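# Press the red block fully onto the blue block

## Task

Seat the red block down onto the blue block so it rests flush on it rather than perched on the studs, with both blocks left on the table. The parts must be closely aligned and need a firm push to mate, and the join must hold by itself once the robot lets go.

## Robot and tools

Robot: two arms, left_arm and right_arm, stand on opposite sides of a table. Each arm has six joints and a parallel gripper. Joint order everywhere (rows, result lists): waist, elbow, wrist pitch, wrist yaw, shoulder, wrist roll. This order is not the physical base-to-tip order, so follow it literally.

World frame: origin at the table centre, +z up, table surface at z = +0.020 m. left_arm's base is on the +y side. The arm names do not match left or right in camera pictures. Gripper frame: fingers point along +x and close along y. end_effector_position is the point between the pads, 3 to 4 cm short of the fingertips. Printed hand positions can be a little off, more so at long reach.

execute_actions(actions): a list of actions. Each action is a table of up to 15 rows, and each row lasts one 1/30 s step. If there are fewer than 15 rows, the last row repeats to fill the action. A row is one flat list of 14 numbers, each in [-1, 1], covering both arms even if only one moves: left_arm's six joint values, then its opening, then right_arm's six joint values and opening. The joint values are offsets, not poses. Each is measured from that arm's angles at the start of the current action, not from the previous row. For the first action of a call, the base is the last angles reported in this scene. Scale per unit: 0.9615 rad for waist, shoulder and elbow; 1.713 rad for wrist pitch; 1.767 rad for wrist yaw; 1.728 rad for wrist roll. The opening is absolute, not an offset: +1 is fully open (0.088 m gap), and empty fingers close fully near -0.80. Full open-to-close needs about 0.5 s. An empty list just returns the state and images.

Joint ranges (rad): waist -3.054..3.054, shoulder 0..3.142, elbow 0..2.356, wrist pitch -1.571..1.571, wrist yaw -1.571..1.571, wrist roll -3.142..3.142. The true ends may differ by 0.010. If an action would drive a joint more than 0.010 rad beyond its end, that action is rejected for both arms. A malformed first action, or one that fails this check, cancels the whole call. "joint sent to its limit" means a joint was stopped at its end.

Each step, a joint's target is capped at a fixed lead ahead of its measured angle: 0.211 rad for waist, shoulder and elbow; 0.213 for wrist pitch; 0.267 for wrist yaw; 0.228 for wrist roll. Targets are also scaled back if the gripper would end up more than 70 mm away. Big offsets therefore take several actions, and an unfinished motion should be re-commanded. Friction can leave joints short, so check Joint positions after moving.

move(target, speed, blocking): target is one 14-number row laid out as above. Its joint values are offsets from the Joint positions in the last result that showed them, not from where the arm is when the move begins. Openings are applied at once. speed is in rad/s for the joint with the longest path, from 0.01 to 2, default 0.5. Paths last 0.5 to 10 s, and all joints progress together, so the hand follows a curve. Moves ignore obstacles. Faster moves strike harder, and aiming further past a contact presses harder. The "move:" line reports how the move ended (done, off_target, moving, held, fault), limits=held or none, and each arm's joint furthest from its target. With blocking=false you get control back after 0.5 s. You must then use wait or stop before sending more motion. To keep pressing as hard as before, send the offsets from Joint positions to Joint targets.

wait(seconds): 0 to 10 s. The arms hold their last command and a running move continues. stop(): brakes a running move; the fingers keep moving. zoom_image(camera, region): enlarges [x0, y0, x1, y1], at most 504x504 px, of one camera's latest image. Cameras: cam_head_left, cam_head_right, cam_high, cam_low, cam_left_wrist, cam_right_wrist. finished_scene(scene): ends the current scene (give its number) once the result is stable; this is final.

Results: a state line per arm gives gripper position (m), quaternion wxyz and velocities. Joint positions and Joint velocities list the joints, then the pad gap in m. Joint targets show the angles currently commanded. grip_measured is the opening on the command scale; it can be off by about 1 mm and reads narrower while squeezing. Torques, external torque estimates and step readings (HELD marks blocked steps) are also listed. "joint command not followed" means a clearance check changed some targets.

Gripping: to hold a part, command about 0.07 below grip_measured; a smaller margin gives a lighter grip. Very thin parts get less force. Pads push roughly 34 to 49 N.

Cautions: load limits (N m) are waist 16.6, shoulder 20.6, elbow 20.5, wrist pitch 5.42, wrist yaw 5.4, wrist roll 5.07, and a held object adds to the load. Reaching one trips a torque fault: that arm freezes for 10 s and the rest of the call is dropped. Long heavy holds heat the motors: MOTOR HOT appears from 50 °C, and at 95 °C the arm is held and may go limp. Keep the arms from striking or pressing on each other. Do not drop the blocks, knock them off the table, slam them or push excessively hard. Brief outside tugs on held or loose parts can happen. The robot holds its last command while you think.

Each tool is called after "Request:" as name([rows], argument=value, ...), one row to a line, values as JSON.

## Session

Request:
execute_actions(actions=[])

Scene clock: 0.00 s.
left_arm: end_effector_position=(+0.2686, +0.5029, +0.1249) grip_measured=+0.994 end_effector_quat_wxyz=(+0.434, +0.565, +0.411, -0.568) end_effector_velocity=(+0.001, +0.000, +0.000) end_effector_angular_velocity=(+0.008, -0.006, +0.005) | right_arm: end_effector_position=(+0.1776, -0.2694, +0.3264) grip_measured=+1.000 end_effector_quat_wxyz=(+0.422, +0.682, +0.408, -0.438) end_effector_velocity=(-0.000, -0.003, -0.001) end_effector_angular_velocity=(-0.012, -0.001, +0.002)
Joint names: [waist, elbow, wrist pitch, wrist yaw, shoulder, wrist roll]
Joint positions: left_arm=[ 1.111  1.258 -1.018  0.03   1.798  1.949  0.088] | right_arm=[-1.151  1.459 -1.371  0.054  1.316  2.597  0.088]
Joint velocities: left_arm=[-0.002 -0.002  0.007 -0.007 -0.002 -0.007 -0.   ] | right_arm=[-0.002 -0.002 -0.007  0.007 -0.002 -0.007  0.   ]
Joint torques (N m, as the arm reports them, + toward a larger angle): no reading
External joint torques (N m, as the arm's controller estimates them; a push from outside toward a larger angle lowers the number): no reading
Motor temperatures (°C, as the motors report them): left_arm=[21 22 24 23 21 23] | right_arm=[22 23 21 23 23 23]
Heat: left arm: hottest wrist pitch 24 °C (+0.0 °C/min); right arm: hottest shoulder 23 °C (+0.0 °C/min).
Joint targets: left_arm=[1.111 1.258 -1.018 0.030 1.798 1.949] | right_arm=[-1.151 1.459 -1.371 0.054 1.316 2.597]

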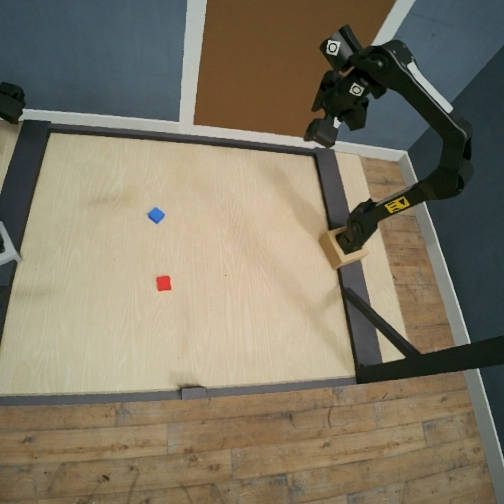

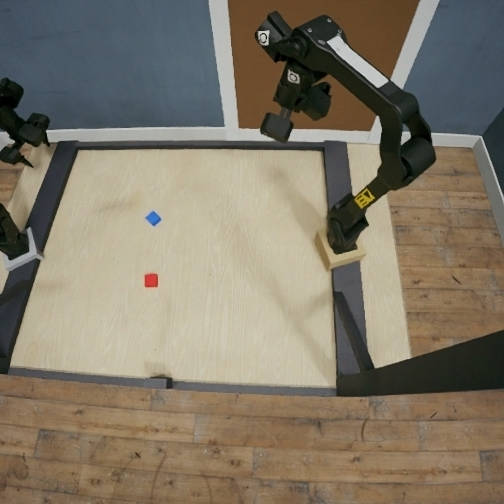

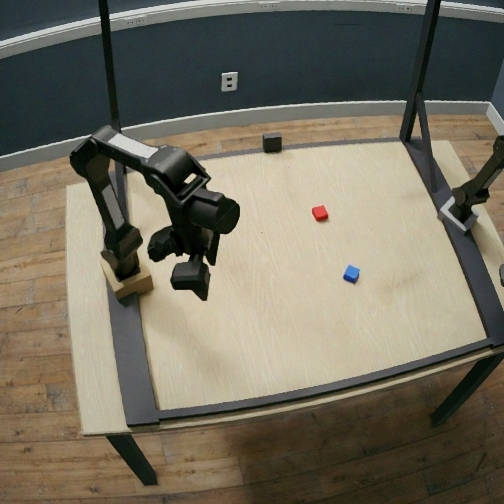

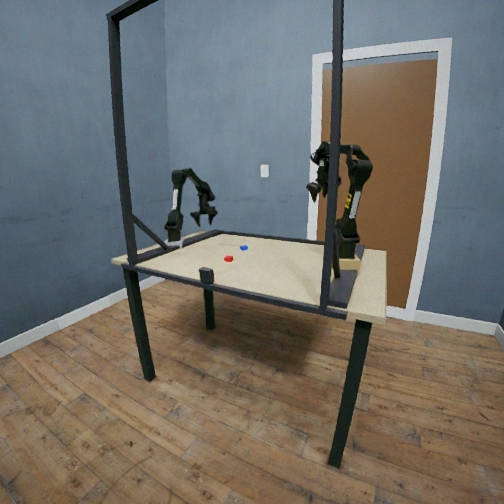

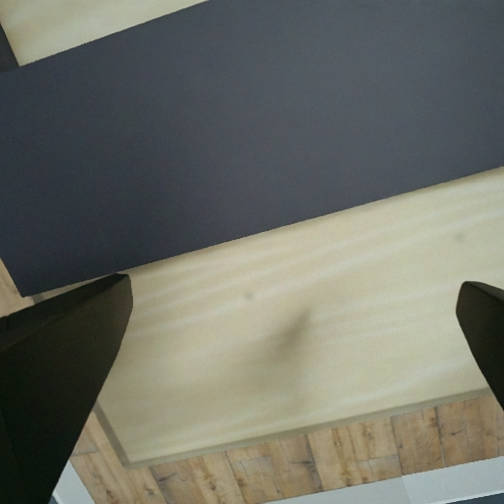

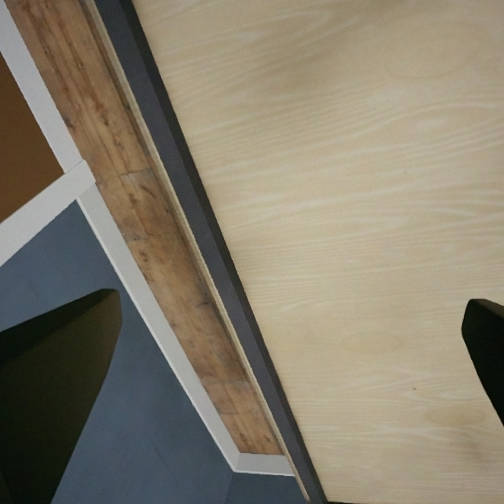

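Request:
move(target=[-0.6,0,0,0,-0.1,0,1,0,0,0,0,0,0,1], speed=1)

Request:
move(target=[-0.6,0,0,0,0,0,1,0,0,0,0,0,0,1], speed=1)

Scene clock: 14.57 s.
left_arm: end_effector_position=(+0.2321, +0.3233, +0.1510) grip_measured=+0.994 end_effector_quat_wxyz=(+0.278, +0.678, +0.212, -0.647) end_effector_velocity=(-0.002, +0.001, -0.002) end_effector_angular_velocity=(+0.012, +0.008, +0.006) | right_arm: end_effector_position=(+0.1776, -0.2694, +0.3264) grip_measured=+1.000 end_effector_quat_wxyz=(+0.422, +0.682, +0.408, -0.438) end_effector_velocity=(-0.002, -0.002, +0.000) end_effector_angular_velocity=(+0.001, +0.005, +0.007)
Joint names: [waist, elbow, wrist pitch, wrist yaw, shoulder, wrist roll]
Joint positions: left_arm=[ 0.538  1.258 -1.018  0.03   1.713  1.949  0.088] | right_arm=[-1.151  1.459 -1.371  0.054  1.316  2.597  0.088]
Joint velocities: left_arm=[-0.002 -0.002 -0.007 -0.007  0.002 -0.007 -0.   ] | right_arm=[-0.002 -0.002 -0.007 -0.007 -0.007 -0.007  0.   ]
Joint torques (N m, as the arm reports them, + toward a larger angle): left_arm=[-0.37  6.75  0.49  0.11 -8.7   0.  ] | right_arm=[ 0.01  5.62  0.73  0.06 -3.93 -0.01]
External joint torques (N m, as the arm's controller estimates them; a push from outside toward a larger angle lowers the number): left_arm=[-0.41  0.99  0.05  0.03 -1.9   0.01] | right_arm=[-0.01  0.13 -0.02 -0.01 -0.22  0.01]
Motor temperatures (°C, as the motors report them): left_arm=[21 23 24 23 23 23] | right_arm=[22 25 22 23 23 23]
Heat: left arm: hottest wrist pitch 24 °C (+0.0 °C/min); right arm: hottest elbow 25 °C (+8.2 °C/min).
Joint targets: left_arm=[0.534 1.258 -1.018 0.030 1.702 1.949] | right_arm=[-1.151 1.459 -1.371 0.054 1.316 2.597]
move: off_target (left_arm); limits=none; left_arm: farthest joint: the shoulder, 0.011 radians from its target (0.096 radians at the start); right_arm: farthest joint: the waist, 0.000 radians from its target (0.000 radians at the start)
camera_calibration (this result's frames):
cam_left_wrist: T_world_to_cam=[[-0.640156, 0.75344, -0.150094, -0.0652465], [0.660778, 0.639656, 0.392699, -0.397866], [0.391884, 0.15221, -0.907336, 0.0723465], [0, 0, 0, 1]] pos_world=[0.192782, 0.292645, 0.212091]

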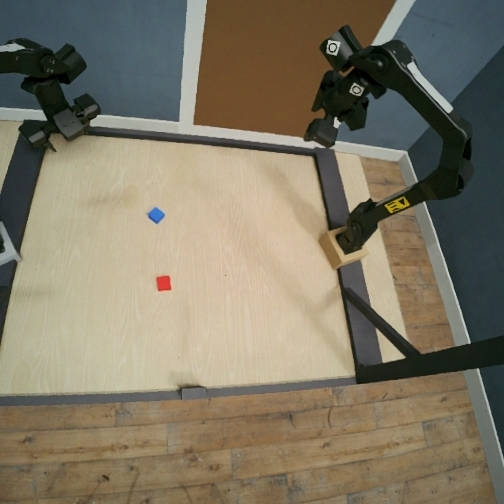

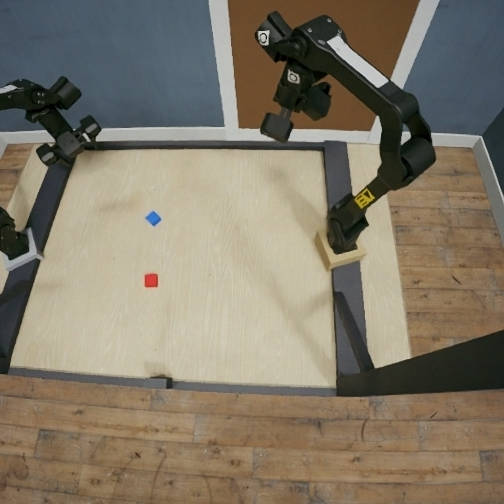

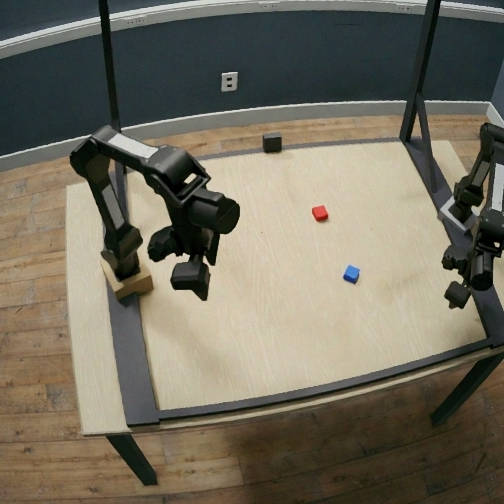

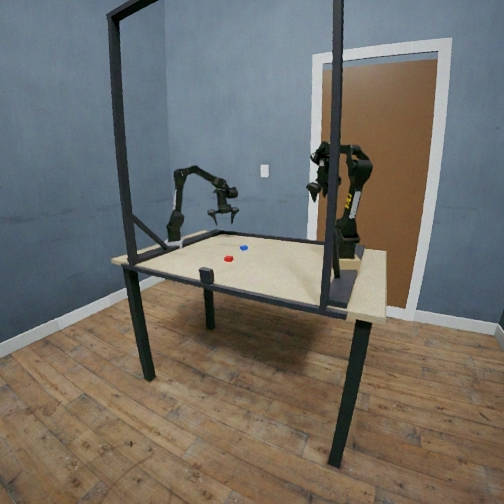

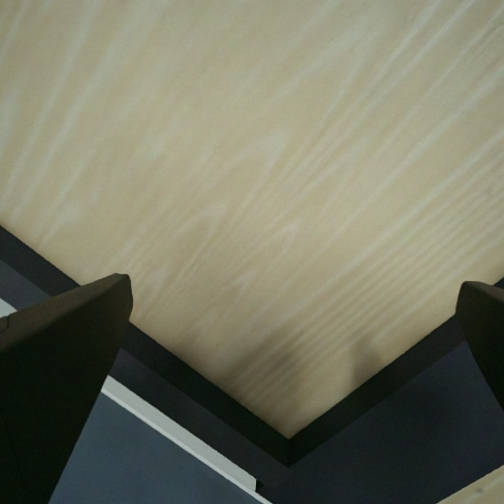

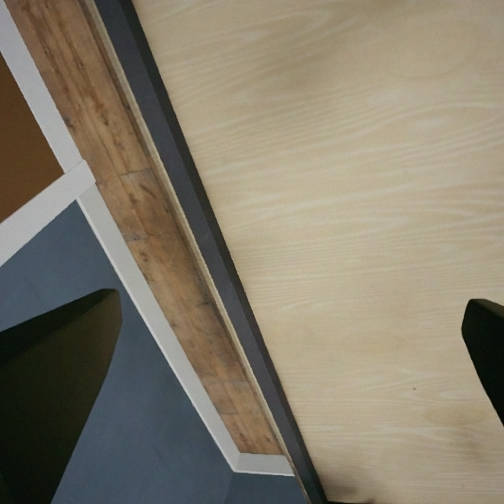

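Scene clock: 15.87 s.
left_arm: end_effector_position=(+0.1025, +0.1930, +0.1510) grip_measured=+0.994 end_effector_quat_wxyz=(+0.084, +0.710, +0.012, -0.699) end_effector_velocity=(-0.003, +0.001, -0.000) end_effector_angular_velocity=(+0.003, +0.011, +0.004) | right_arm: end_effector_position=(+0.1776, -0.2694, +0.3264) grip_measured=+1.000 end_effector_quat_wxyz=(+0.422, +0.682, +0.408, -0.438) end_effector_velocity=(-0.004, +0.000, +0.000) end_effector_angular_velocity=(+0.012, +0.014, +0.012)
Joint names: [waist, elbow, wrist pitch, wrist yaw, shoulder, wrist roll]
Joint positions: left_arm=[-0.035  1.258 -1.018  0.03   1.713  1.949  0.088] | right_arm=[-1.151  1.459 -1.371  0.054  1.316  2.597  0.088]
Joint velocities: left_arm=[-0.002 -0.002 -0.007  0.007 -0.002 -0.007 -0.   ] | right_arm=[-0.002 -0.002 -0.007 -0.022 -0.007 -0.007  0.   ]
Joint torques (N m, as the arm reports them, + toward a larger angle): left_arm=[-0.34  6.8   0.45  0.08 -7.17  0.02] | right_arm=[ 0.01  5.62  0.73  0.06 -3.93  0.  ]
External joint torques (N m, as the arm's controller estimates them; a push from outside toward a larger angle lowers the number): left_arm=[-0.33  1.04  0.01 -0.01 -0.32  0.02] | right_arm=[ 0.    0.1  -0.04  0.   -0.21  0.01]
Motor temperatures (°C, as the motors report them): left_arm=[21 23 24 23 23 23] | right_arm=[22 25 22 23 24 23]
Heat: left arm: hottest wrist pitch 24 °C (+0.0 °C/min); right arm: hottest elbow 25 °C (+7.6 °C/min).
Joint targets: left_arm=[-0.039 1.258 -1.018 0.030 1.713 1.949] | right_arm=[-1.151 1.459 -1.371 0.054 1.316 2.597]
move: done; limits=none; left_arm: farthest joint: the waist, 0.004 radians from its target (0.577 radians at the start); right_arm: farthest joint: the waist, 0.000 radians from its target (0.000 radians at the start)
camera_calibration (this result's frames):
cam_left_wrist: T_world_to_cam=[[-0.129825, 0.980111, -0.150094, -0.146138], [0.901957, 0.17961, 0.392699, -0.164852], [0.411848, -0.0843967, -0.907336, 0.186577], [0, 0, 0, 1]] pos_world=[0.052876, 0.188587, 0.212091]

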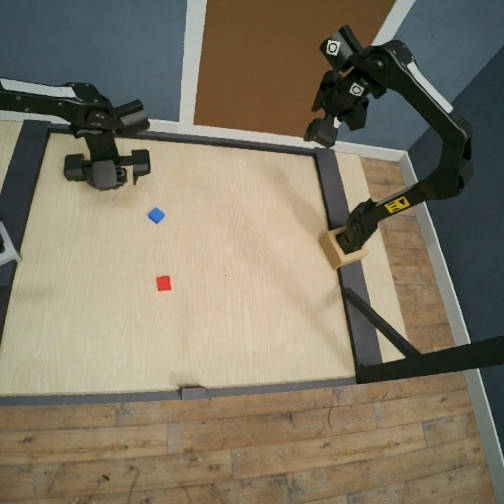

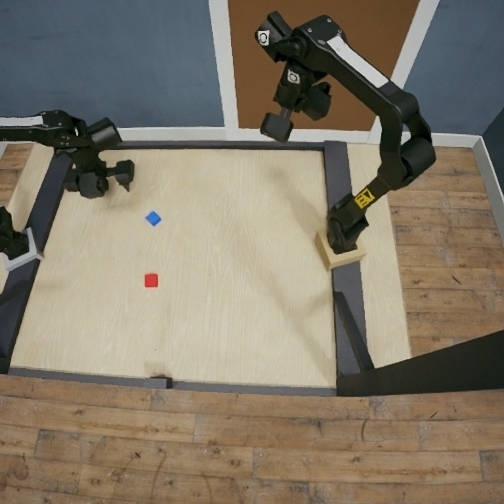

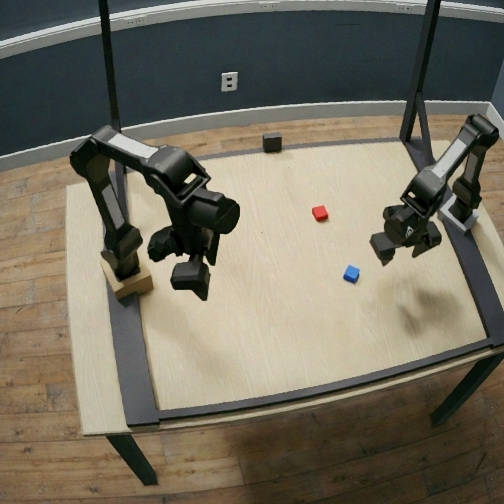

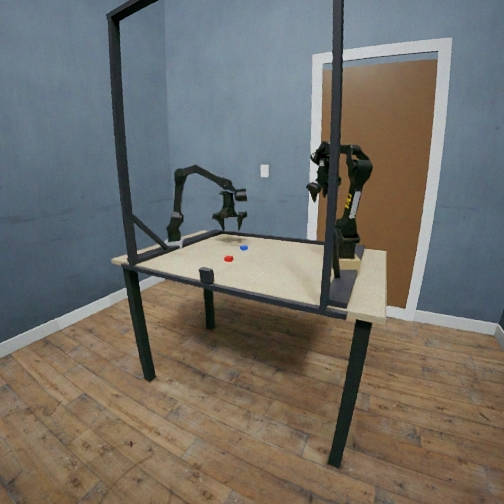

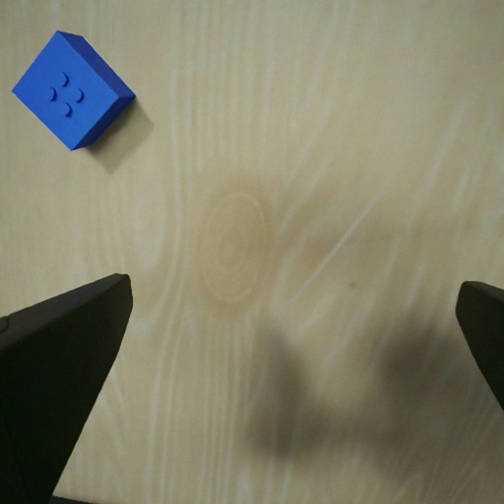

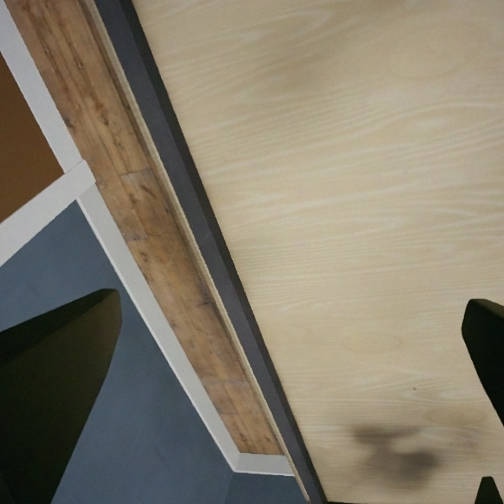

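Request:
move(target=[-0.755,0.686,-0.150,-0.017,0.521,-0.34,1,0,0,0,0,0,0,1], speed=1)

Scene clock: 23.57 s.
left_arm: end_effector_position=(-0.1441, +0.0596, +0.1430) grip_measured=+0.994 end_effector_quat_wxyz=(+0.000, +0.705, -0.004, -0.709) end_effector_velocity=(+0.004, +0.006, -0.003) end_effector_angular_velocity=(+0.026, -0.028, -0.010) | right_arm: end_effector_position=(+0.1776, -0.2694, +0.3264) grip_measured=+1.000 end_effector_quat_wxyz=(+0.422, +0.682, +0.408, -0.438) end_effector_velocity=(-0.002, -0.001, -0.001) end_effector_angular_velocity=(+0.002, +0.011, -0.007)
Joint names: [waist, elbow, wrist pitch, wrist yaw, shoulder, wrist roll]
Joint positions: left_arm=[-0.761  1.905 -1.272  0.005  2.197  1.365  0.088] | right_arm=[-1.151  1.459 -1.371  0.054  1.316  2.597  0.088]
Joint velocities: left_arm=[-0.002 -0.007 -0.022 -0.022  0.002  0.007 -0.   ] | right_arm=[-0.002 -0.002 -0.007 -0.007 -0.002  0.007  0.   ]
Joint torques (N m, as the arm reports them, + toward a larger angle): left_arm=[ 0.03  8.42  0.11 -0.11 -8.97 -0.14] | right_arm=[ 0.    5.63  0.73  0.05 -3.93 -0.01]
External joint torques (N m, as the arm's controller estimates them; a push from outside toward a larger angle lowers the number): left_arm=[ 0.04  2.68 -0.19 -0.17  1.31 -0.15] | right_arm=[ 0.01  0.15 -0.04 -0.01 -0.3   0.01]
Motor temperatures (°C, as the motors report them): left_arm=[21 24 24 23 24 23] | right_arm=[22 25 22 23 24 23]
Heat: left arm: hottest shoulder 24 °C (+0.0 °C/min); right arm: hottest elbow 25 °C (+5.1 °C/min).
Joint targets: left_arm=[-0.761 1.918 -1.275 -0.000 2.214 1.362] | right_arm=[-1.151 1.459 -1.371 0.054 1.316 2.597]
move: off_target (left_arm); limits=none; left_arm: farthest joint: the shoulder, 0.017 radians from its target (0.501 radians at the start); right_arm: farthest joint: the waist, 0.000 radians from its target (0.000 radians at the start)
camera_calibration (this result's frames):
cam_left_wrist: T_world_to_cam=[[0.00751047, 0.998515, -0.0539494, -0.0436981], [0.923941, 0.0137054, 0.38229, 0.0992651], [0.382462, -0.0527172, -0.922466, 0.265687], [0, 0, 0, 1]] pos_world=[-0.193002, 0.056279, 0.204782]

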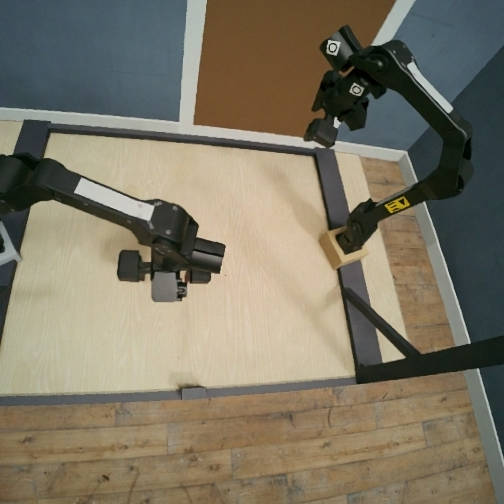

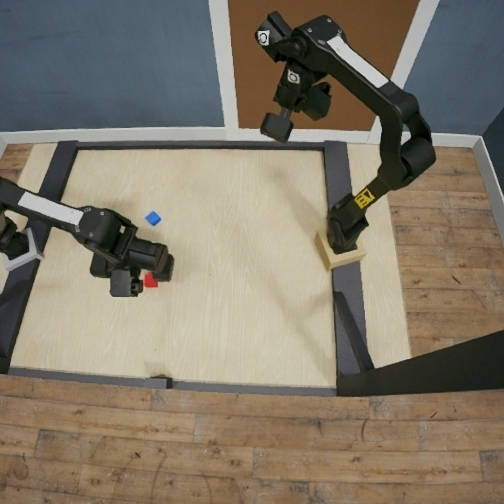

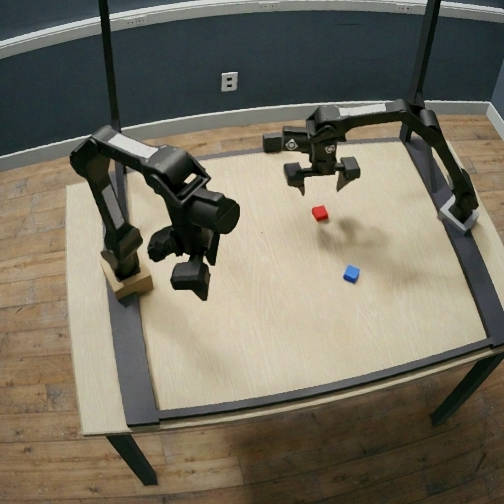

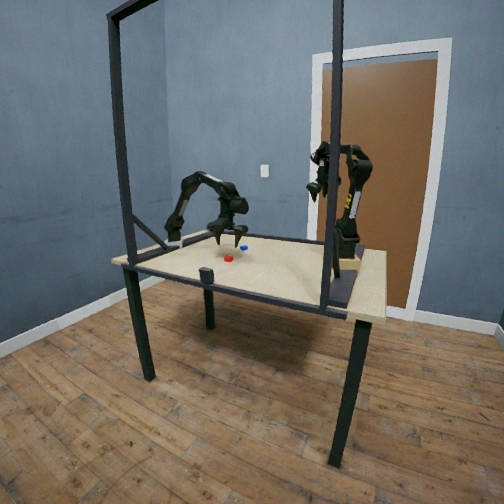

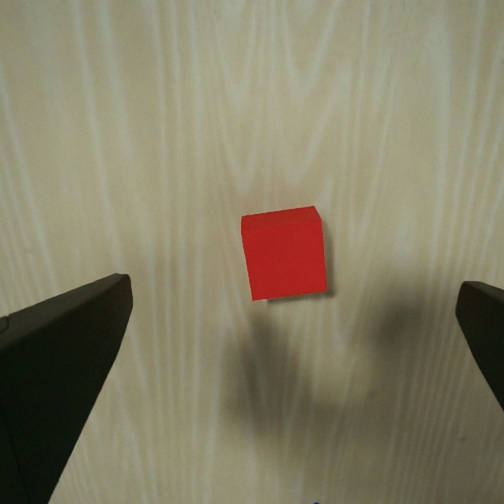

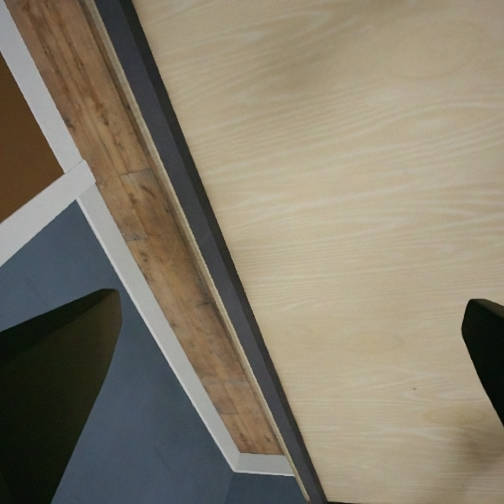

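Request:
move(target=[0.058,-0.213,0.119,0,0.012,-0.04,1,0,0,0,0,0,0,1])

Scene clock: 31.37 s.
left_arm: end_effector_position=(-0.1210, +0.0604, +0.0951) grip_measured=+0.994 end_effector_quat_wxyz=(+0.045, +0.703, +0.035, -0.709) end_effector_velocity=(+0.005, +0.001, +0.000) end_effector_angular_velocity=(+0.004, -0.023, -0.005) | right_arm: end_effector_position=(+0.1776, -0.2694, +0.3264) grip_measured=+1.000 end_effector_quat_wxyz=(+0.422, +0.682, +0.408, -0.438) end_effector_velocity=(+0.000, +0.001, +0.000) end_effector_angular_velocity=(+0.012, +0.001, -0.007)
Joint names: [waist, elbow, wrist pitch, wrist yaw, shoulder, wrist roll]
Joint positions: left_arm=[-0.708  1.714 -1.071  0.005  2.198  1.3    0.088] | right_arm=[-1.151  1.459 -1.371  0.054  1.316  2.597  0.088]
Joint velocities: left_arm=[ 0.002 -0.002 -0.007 -0.022 -0.002  0.007  0.   ] | right_arm=[-0.002 -0.002  0.007 -0.007 -0.002  0.007  0.   ]
Joint torques (N m, as the arm reports them, + toward a larger angle): left_arm=[ 0.36  4.95  0.58  0.04 -9.55 -0.07] | right_arm=[ 0.01  5.61  0.73  0.06 -3.93 -0.01]
External joint torques (N m, as the arm's controller estimates them; a push from outside toward a larger angle lowers the number): left_arm=[ 0.28 -0.67  0.24 -0.02  0.54 -0.07] | right_arm=[ 0.01  0.09 -0.06 -0.01 -0.27  0.01]
Motor temperatures (°C, as the motors report them): left_arm=[21 24 24 23 25 23] | right_arm=[22 26 22 23 24 23]
Heat: left arm: hottest shoulder 25 °C (+1.9 °C/min); right arm: hottest elbow 26 °C (+5.7 °C/min).
Joint targets: left_arm=[-0.705 1.701 -1.068 0.005 2.208 1.296] | right_arm=[-1.151 1.459 -1.371 0.054 1.316 2.597]
move: off_target (left_arm); limits=none; left_arm: farthest joint: the elbow, 0.014 radians from its target (0.205 radians at the start); right_arm: farthest joint: the waist, 0.000 radians from its target (0.000 radians at the start)
camera_calibration (this result's frames):
cam_left_wrist: T_world_to_cam=[[-0.110831, 0.991883, -0.0623338, -0.0603428], [0.916532, 0.126261, 0.37951, 0.0887676], [0.3843, -0.0150695, -0.923085, 0.210772], [0, 0, 0, 1]] pos_world=[-0.169046, 0.0518214, 0.157111]

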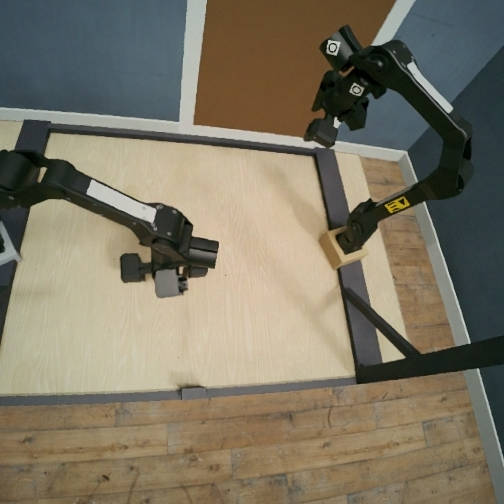

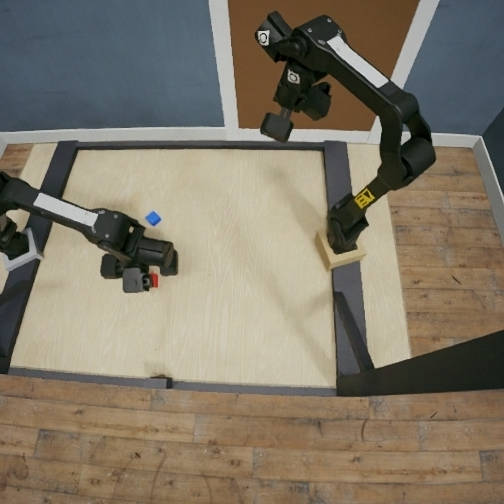

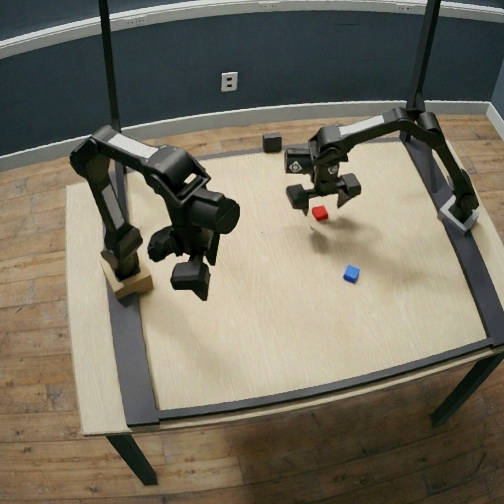

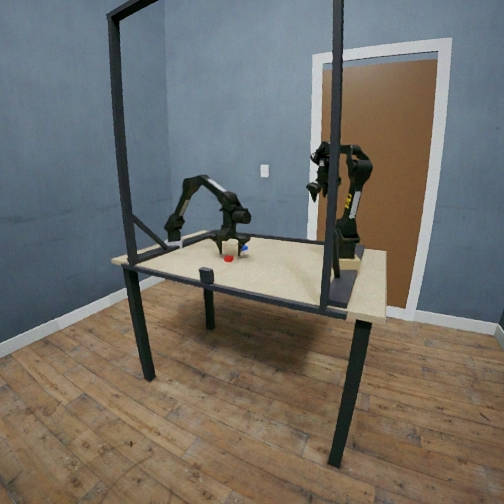

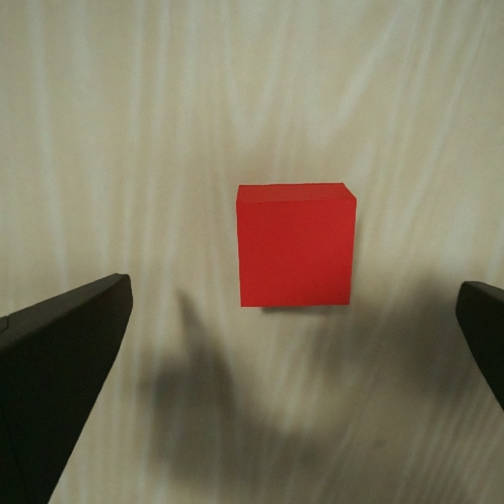

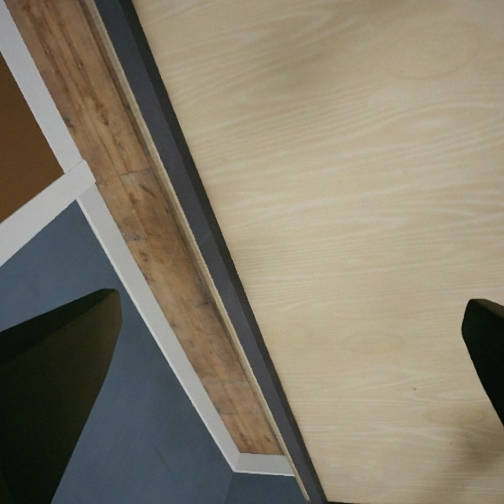

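Request:
move(target=[0,-0.088,0.072,0,0.052,0,1,0,0,0,0,0,0,1], speed=0.2)

Request:
move(target=[0,0,0,0,0,0,-0.1,0,0,0,0,0,0,1])

Scene clock: 38.60 s.
left_arm: end_effector_position=(-0.1216, +0.0562, +0.0676) grip_measured=+0.994 end_effector_quat_wxyz=(+0.053, +0.701, +0.027, -0.710) end_effector_velocity=(+0.001, +0.005, +0.000) end_effector_angular_velocity=(+0.021, -0.010, +0.020) | right_arm: end_effector_position=(+0.1776, -0.2694, +0.3264) grip_measured=+1.000 end_effector_quat_wxyz=(+0.422, +0.682, +0.408, -0.438) end_effector_velocity=(-0.002, -0.001, -0.002) end_effector_angular_velocity=(-0.005, +0.012, +0.007)
Joint names: [waist, elbow, wrist pitch, wrist yaw, shoulder, wrist roll]
Joint positions: left_arm=[-0.708  1.648 -0.953  0.005  2.227  1.3    0.088] | right_arm=[-1.151  1.459 -1.371  0.054  1.316  2.597  0.088]
Joint velocities: left_arm=[-0.002 -0.002 -0.022 -0.007 -0.002 -0.022 -0.   ] | right_arm=[-0.002 -0.007 -0.007 -0.007 -0.002 -0.007  0.   ]
Joint torques (N m, as the arm reports them, + toward a larger angle): left_arm=[-0.19  4.24  0.74  0.05 -8.33  0.05] | right_arm=[ 0.01  5.62  0.73  0.05 -3.94 -0.01]
External joint torques (N m, as the arm's controller estimates them; a push from outside toward a larger angle lowers the number): left_arm=[-0.19 -1.31  0.36 -0.01  1.9   0.05] | right_arm=[ 0.01  0.16 -0.04 -0.01 -0.31  0.01]
Motor temperatures (°C, as the motors report them): left_arm=[21 24 24 23 26 23] | right_arm=[22 26 22 23 24 23]
Heat: left arm: hottest shoulder 26 °C (+3.1 °C/min); right arm: hottest elbow 26 °C (+4.7 °C/min).
Joint targets: left_arm=[-0.708 1.629 -0.948 0.005 2.248 1.300] | right_arm=[-1.151 1.459 -1.371 0.054 1.316 2.597]
move: off_target (left_arm); limits=none; left_arm: farthest joint: the shoulder, 0.021 radians from its target (0.050 radians at the start); right_arm: farthest joint: the waist, 0.000 radians from its target (0.000 radians at the start)
camera_calibration (this result's frames):
cam_left_wrist: T_world_to_cam=[[-0.111077, 0.990218, -0.0844408, -0.0564178], [0.91774, 0.134806, 0.373605, 0.100343], [0.381334, -0.0359957, -0.923736, 0.186439], [0, 0, 0, 1]] pos_world=[-0.169451, 0.0490501, 0.129968]

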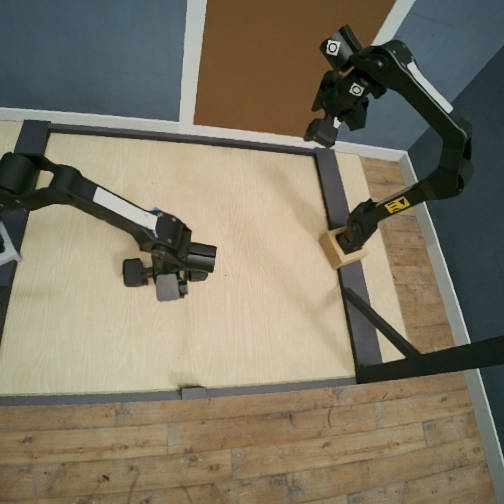

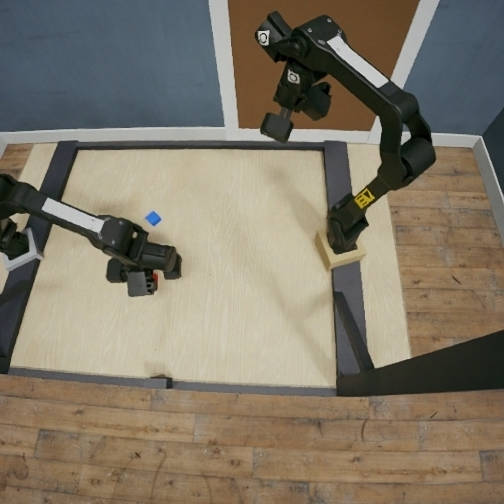

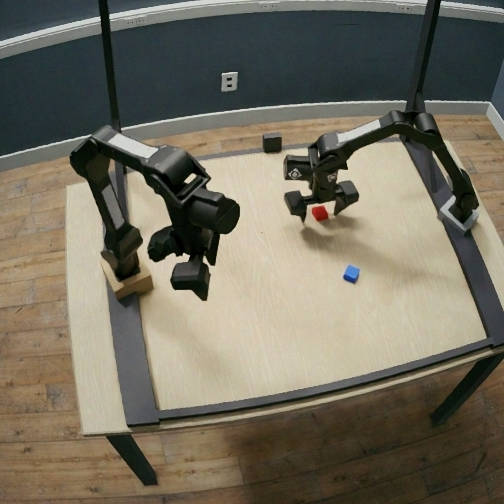

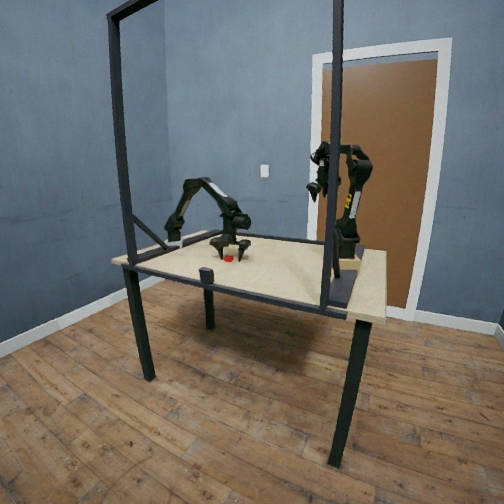

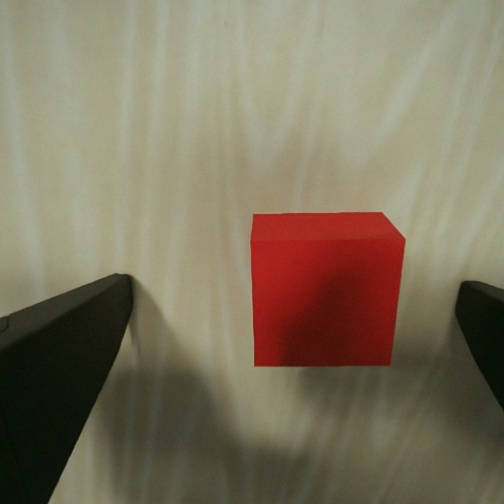

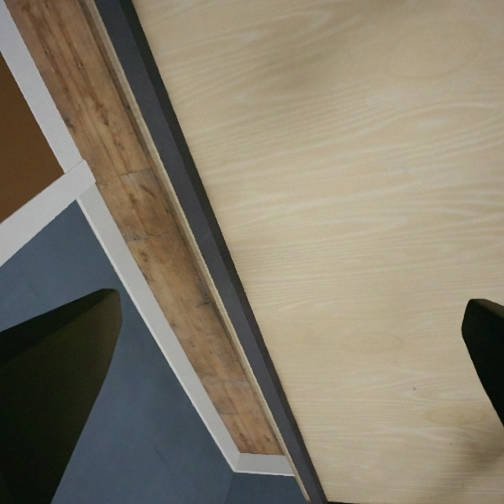

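Scene clock: 39.30 s.
left_arm: end_effector_position=(-0.1218, +0.0573, +0.0676) grip_measured=-0.095 end_effector_quat_wxyz=(+0.051, +0.701, +0.029, -0.710) end_effector_velocity=(+0.002, +0.002, +0.000) end_effector_angular_velocity=(+0.006, -0.008, +0.010) | right_arm: end_effector_position=(+0.1776, -0.2694, +0.3264) grip_measured=+1.000 end_effector_quat_wxyz=(+0.422, +0.682, +0.408, -0.438) end_effector_velocity=(-0.005, -0.004, -0.001) end_effector_angular_velocity=(-0.009, +0.016, +0.007)
Joint names: [waist, elbow, wrist pitch, wrist yaw, shoulder, wrist roll]
Joint positions: left_arm=[-0.708  1.648 -0.958  0.006  2.227  1.3    0.034] | right_arm=[-1.151  1.459 -1.371  0.054  1.316  2.597  0.088]
Joint velocities: left_arm=[ 0.002 -0.002 -0.007 -0.007 -0.002 -0.007 -0.001] | right_arm=[-0.002 -0.002 -0.022 -0.007 -0.007 -0.007  0.   ]
Joint torques (N m, as the arm reports them, + toward a larger angle): left_arm=[  0.09   6.42   0.81   0.03 -10.79   0.03] | right_arm=[ 0.01  5.63  0.73  0.06 -3.93  0.  ]
External joint torques (N m, as the arm's controller estimates them; a push from outside toward a larger angle lowers the number): left_arm=[ 0.03  0.91  0.44 -0.03 -0.61  0.03] | right_arm=[ 0.03  0.12 -0.03 -0.02 -0.2   0.01]
Motor temperatures (°C, as the motors report them): left_arm=[21 24 24 23 26 23] | right_arm=[22 26 22 23 24 23]
Heat: left arm: hottest shoulder 26 °C (+3.1 °C/min); right arm: hottest elbow 26 °C (+4.6 °C/min).
Joint targets: left_arm=[-0.708 1.648 -0.953 0.005 2.227 1.300] | right_arm=[-1.151 1.459 -1.371 0.054 1.316 2.597]
move: done; limits=none; left_arm: farthest joint: the wrist pitch, 0.005 radians from its target (0.000 radians at the start); right_arm: farthest joint: the waist, 0.000 radians from its target (0.000 radians at the start)
camera_calibration (this result's frames):
cam_left_wrist: T_world_to_cam=[[-0.110686, 0.990681, -0.0793731, -0.0578704], [0.917928, 0.132519, 0.373962, 0.100484], [0.380995, -0.0314663, -0.924041, 0.186225], [0, 0, 0, 1]] pos_world=[-0.169594, 0.0498748, 0.129909]

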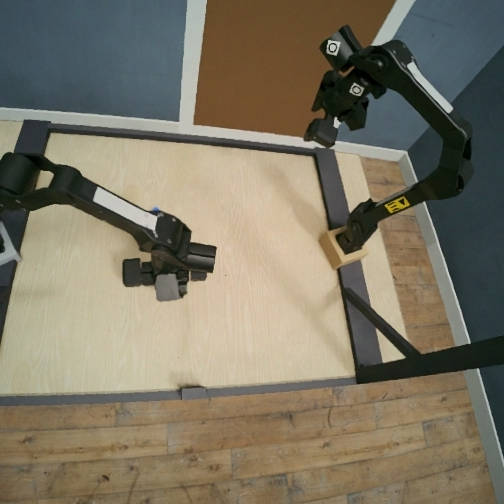

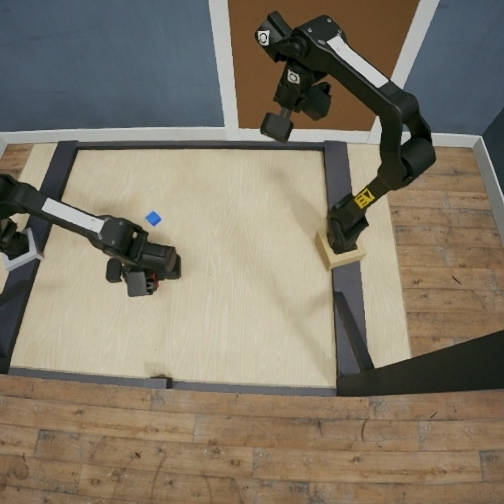

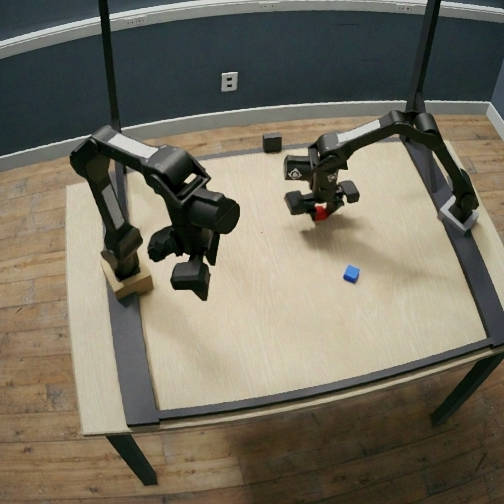

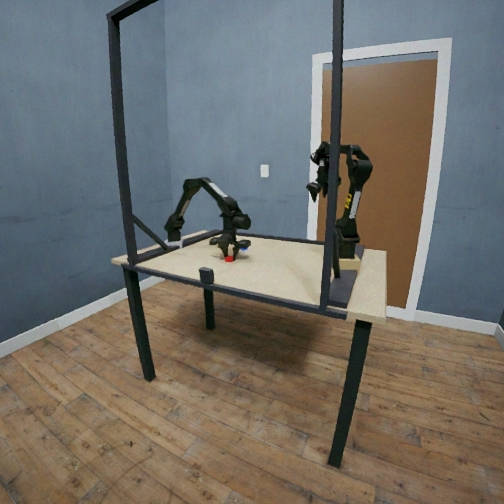

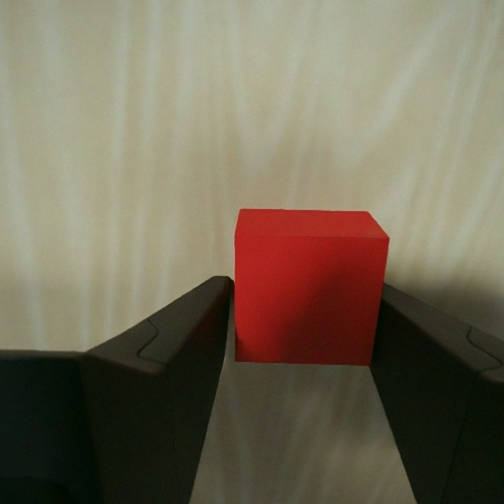

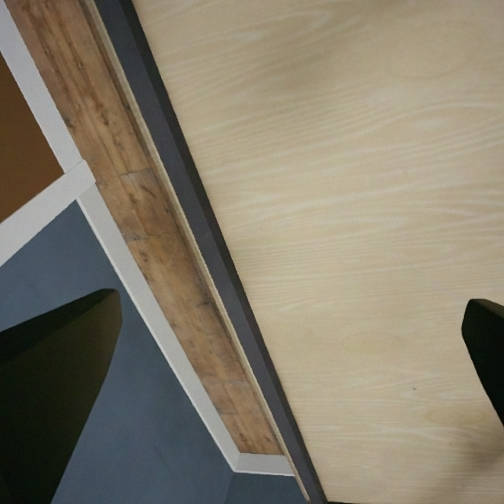

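Request:
execute_actions([
  [[0,-0.02,0,0,0.04,0,0,0,0,0,0,0,0,1]],
  [[0,0,0,0,0,0,-0.24,0,0,0,0,0,0,1]],
])

Scene clock: 44.13 s.
left_arm: end_effector_position=(-0.1216, +0.0575, +0.0673) grip_measured=-0.186 end_effector_quat_wxyz=(+0.051, +0.701, +0.029, -0.710) end_effector_velocity=(-0.001, +0.007, -0.001) end_effector_angular_velocity=(+0.025, -0.011, +0.000) | right_arm: end_effector_position=(+0.1776, -0.2694, +0.3264) grip_measured=+1.000 end_effector_quat_wxyz=(+0.422, +0.682, +0.408, -0.438) end_effector_velocity=(-0.002, -0.001, -0.001) end_effector_angular_velocity=(-0.006, +0.006, +0.021)
Joint names: [waist, elbow, wrist pitch, wrist yaw, shoulder, wrist roll]
Joint positions: left_arm=[-0.708  1.648 -0.958  0.006  2.227  1.3    0.03 ] | right_arm=[-1.151  1.459 -1.371  0.054  1.316  2.597  0.088]
Joint velocities: left_arm=[-0.007 -0.007 -0.022 -0.007 -0.002 -0.007  0.   ] | right_arm=[-0.002 -0.002 -0.007 -0.007 -0.002 -0.022  0.   ]
Joint torques (N m, as the arm reports them, + toward a larger angle): left_arm=[  0.14   6.49   0.73   0.03 -10.44   0.02] | right_arm=[ 0.01  5.62  0.73  0.06 -3.94  0.  ]
External joint torques (N m, as the arm's controller estimates them; a push from outside toward a larger angle lowers the number): left_arm=[ 0.21  1.06  0.39 -0.04 -0.36  0.02] | right_arm=[ 0.    0.12 -0.04 -0.01 -0.26  0.01]
External joint torques at the end of the 1st action: left_arm=[-0.01 -1.59 -0.35  0.    3.74  0.04] | right_arm=[ 0.01  0.08 -0.06 -0.01 -0.24  0.01]
Motor temperatures (°C, as the motors report them): left_arm=[21 25 24 23 27 23] | right_arm=[22 26 22 23 24 23]
Heat: left arm: hottest shoulder 27 °C (+4.1 °C/min); right arm: hottest elbow 26 °C (+4.1 °C/min).
Joint targets: left_arm=[-0.707 1.648 -0.953 0.006 2.230 1.300] | right_arm=[-1.151 1.459 -1.371 0.054 1.316 2.597]
Step readings (joint positions; steps 1 to 15: 1st action; 16 to 30: 2nd action):
0: left_arm=[-0.708 1.648 -0.958 0.006 2.227 1.300] | right_arm=[-1.151 1.459 -1.371 0.054 1.316 2.597]
1: left_arm=[-0.708 1.648 -0.957 0.006 2.227 1.300] | right_arm=[-1.151 1.459 -1.371 0.054 1.316 2.597]
2: left_arm=[-0.708 1.648 -0.956 0.006 2.227 1.300] | right_arm=[-1.151 1.459 -1.371 0.054 1.316 2.597]
4: left_arm=[-0.708 1.648 -0.955 0.006 2.229 1.300] | right_arm=[-1.151 1.459 -1.371 0.054 1.316 2.597]
8: left_arm=[-0.707 1.648 -0.953 0.006 2.230 1.300] | right_arm=[-1.151 1.459 -1.371 0.054 1.316 2.597]
15: left_arm=[-0.707 1.648 -0.953 0.006 2.230 1.300] | right_arm=[-1.151 1.459 -1.371 0.054 1.316 2.597]
16: left_arm=[-0.707 1.648 -0.955 0.006 2.230 1.300] | right_arm=[-1.151 1.459 -1.371 0.054 1.316 2.597]
17: left_arm=[-0.708 1.648 -0.958 0.006 2.230 1.300] | right_arm=[-1.151 1.459 -1.371 0.054 1.316 2.597]
19: left_arm=[-0.708 1.648 -0.958 0.006 2.229 1.300] | right_arm=[-1.151 1.459 -1.371 0.054 1.316 2.597]
23: left_arm=[-0.708 1.648 -0.958 0.006 2.228 1.300] | right_arm=[-1.151 1.459 -1.371 0.054 1.316 2.597]
30: Joint positions above
camera_calibration (this result's frames):
cam_left_wrist: T_world_to_cam=[[-0.111067, 0.990734, -0.0781722, -0.0581452], [0.917952, 0.132413, 0.373939, 0.100476], [0.380825, -0.0302262, -0.924153, 0.185807], [0, 0, 0, 1]] pos_world=[-0.169451, 0.0499183, 0.129597]

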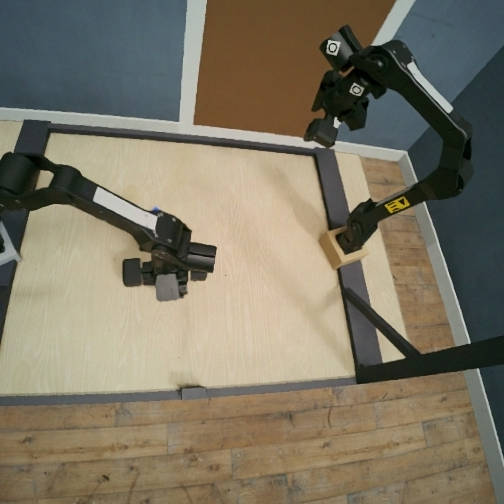

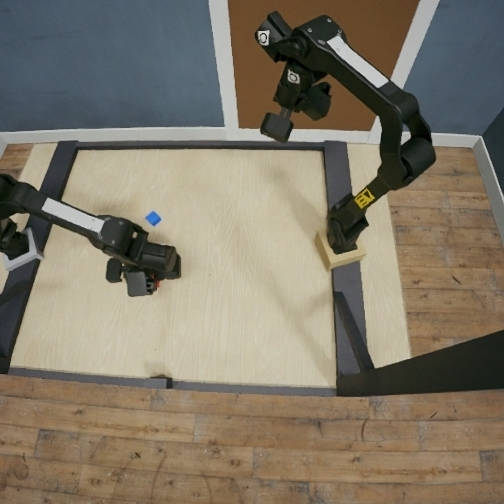

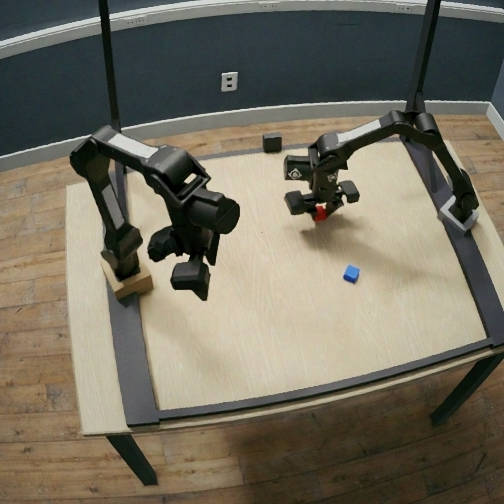

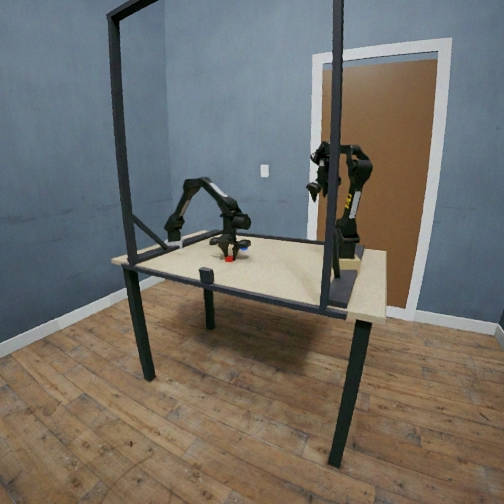

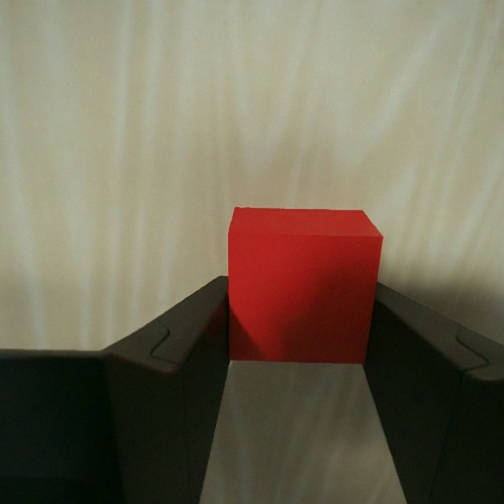

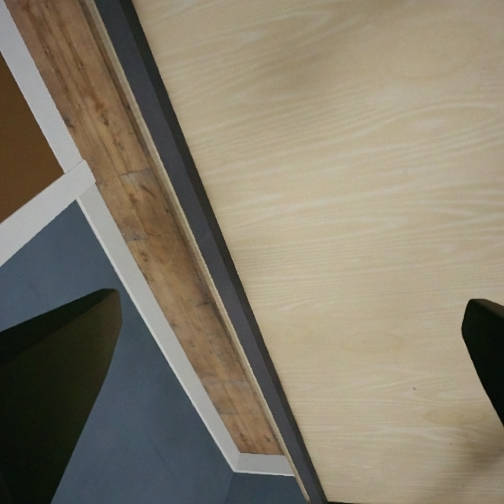

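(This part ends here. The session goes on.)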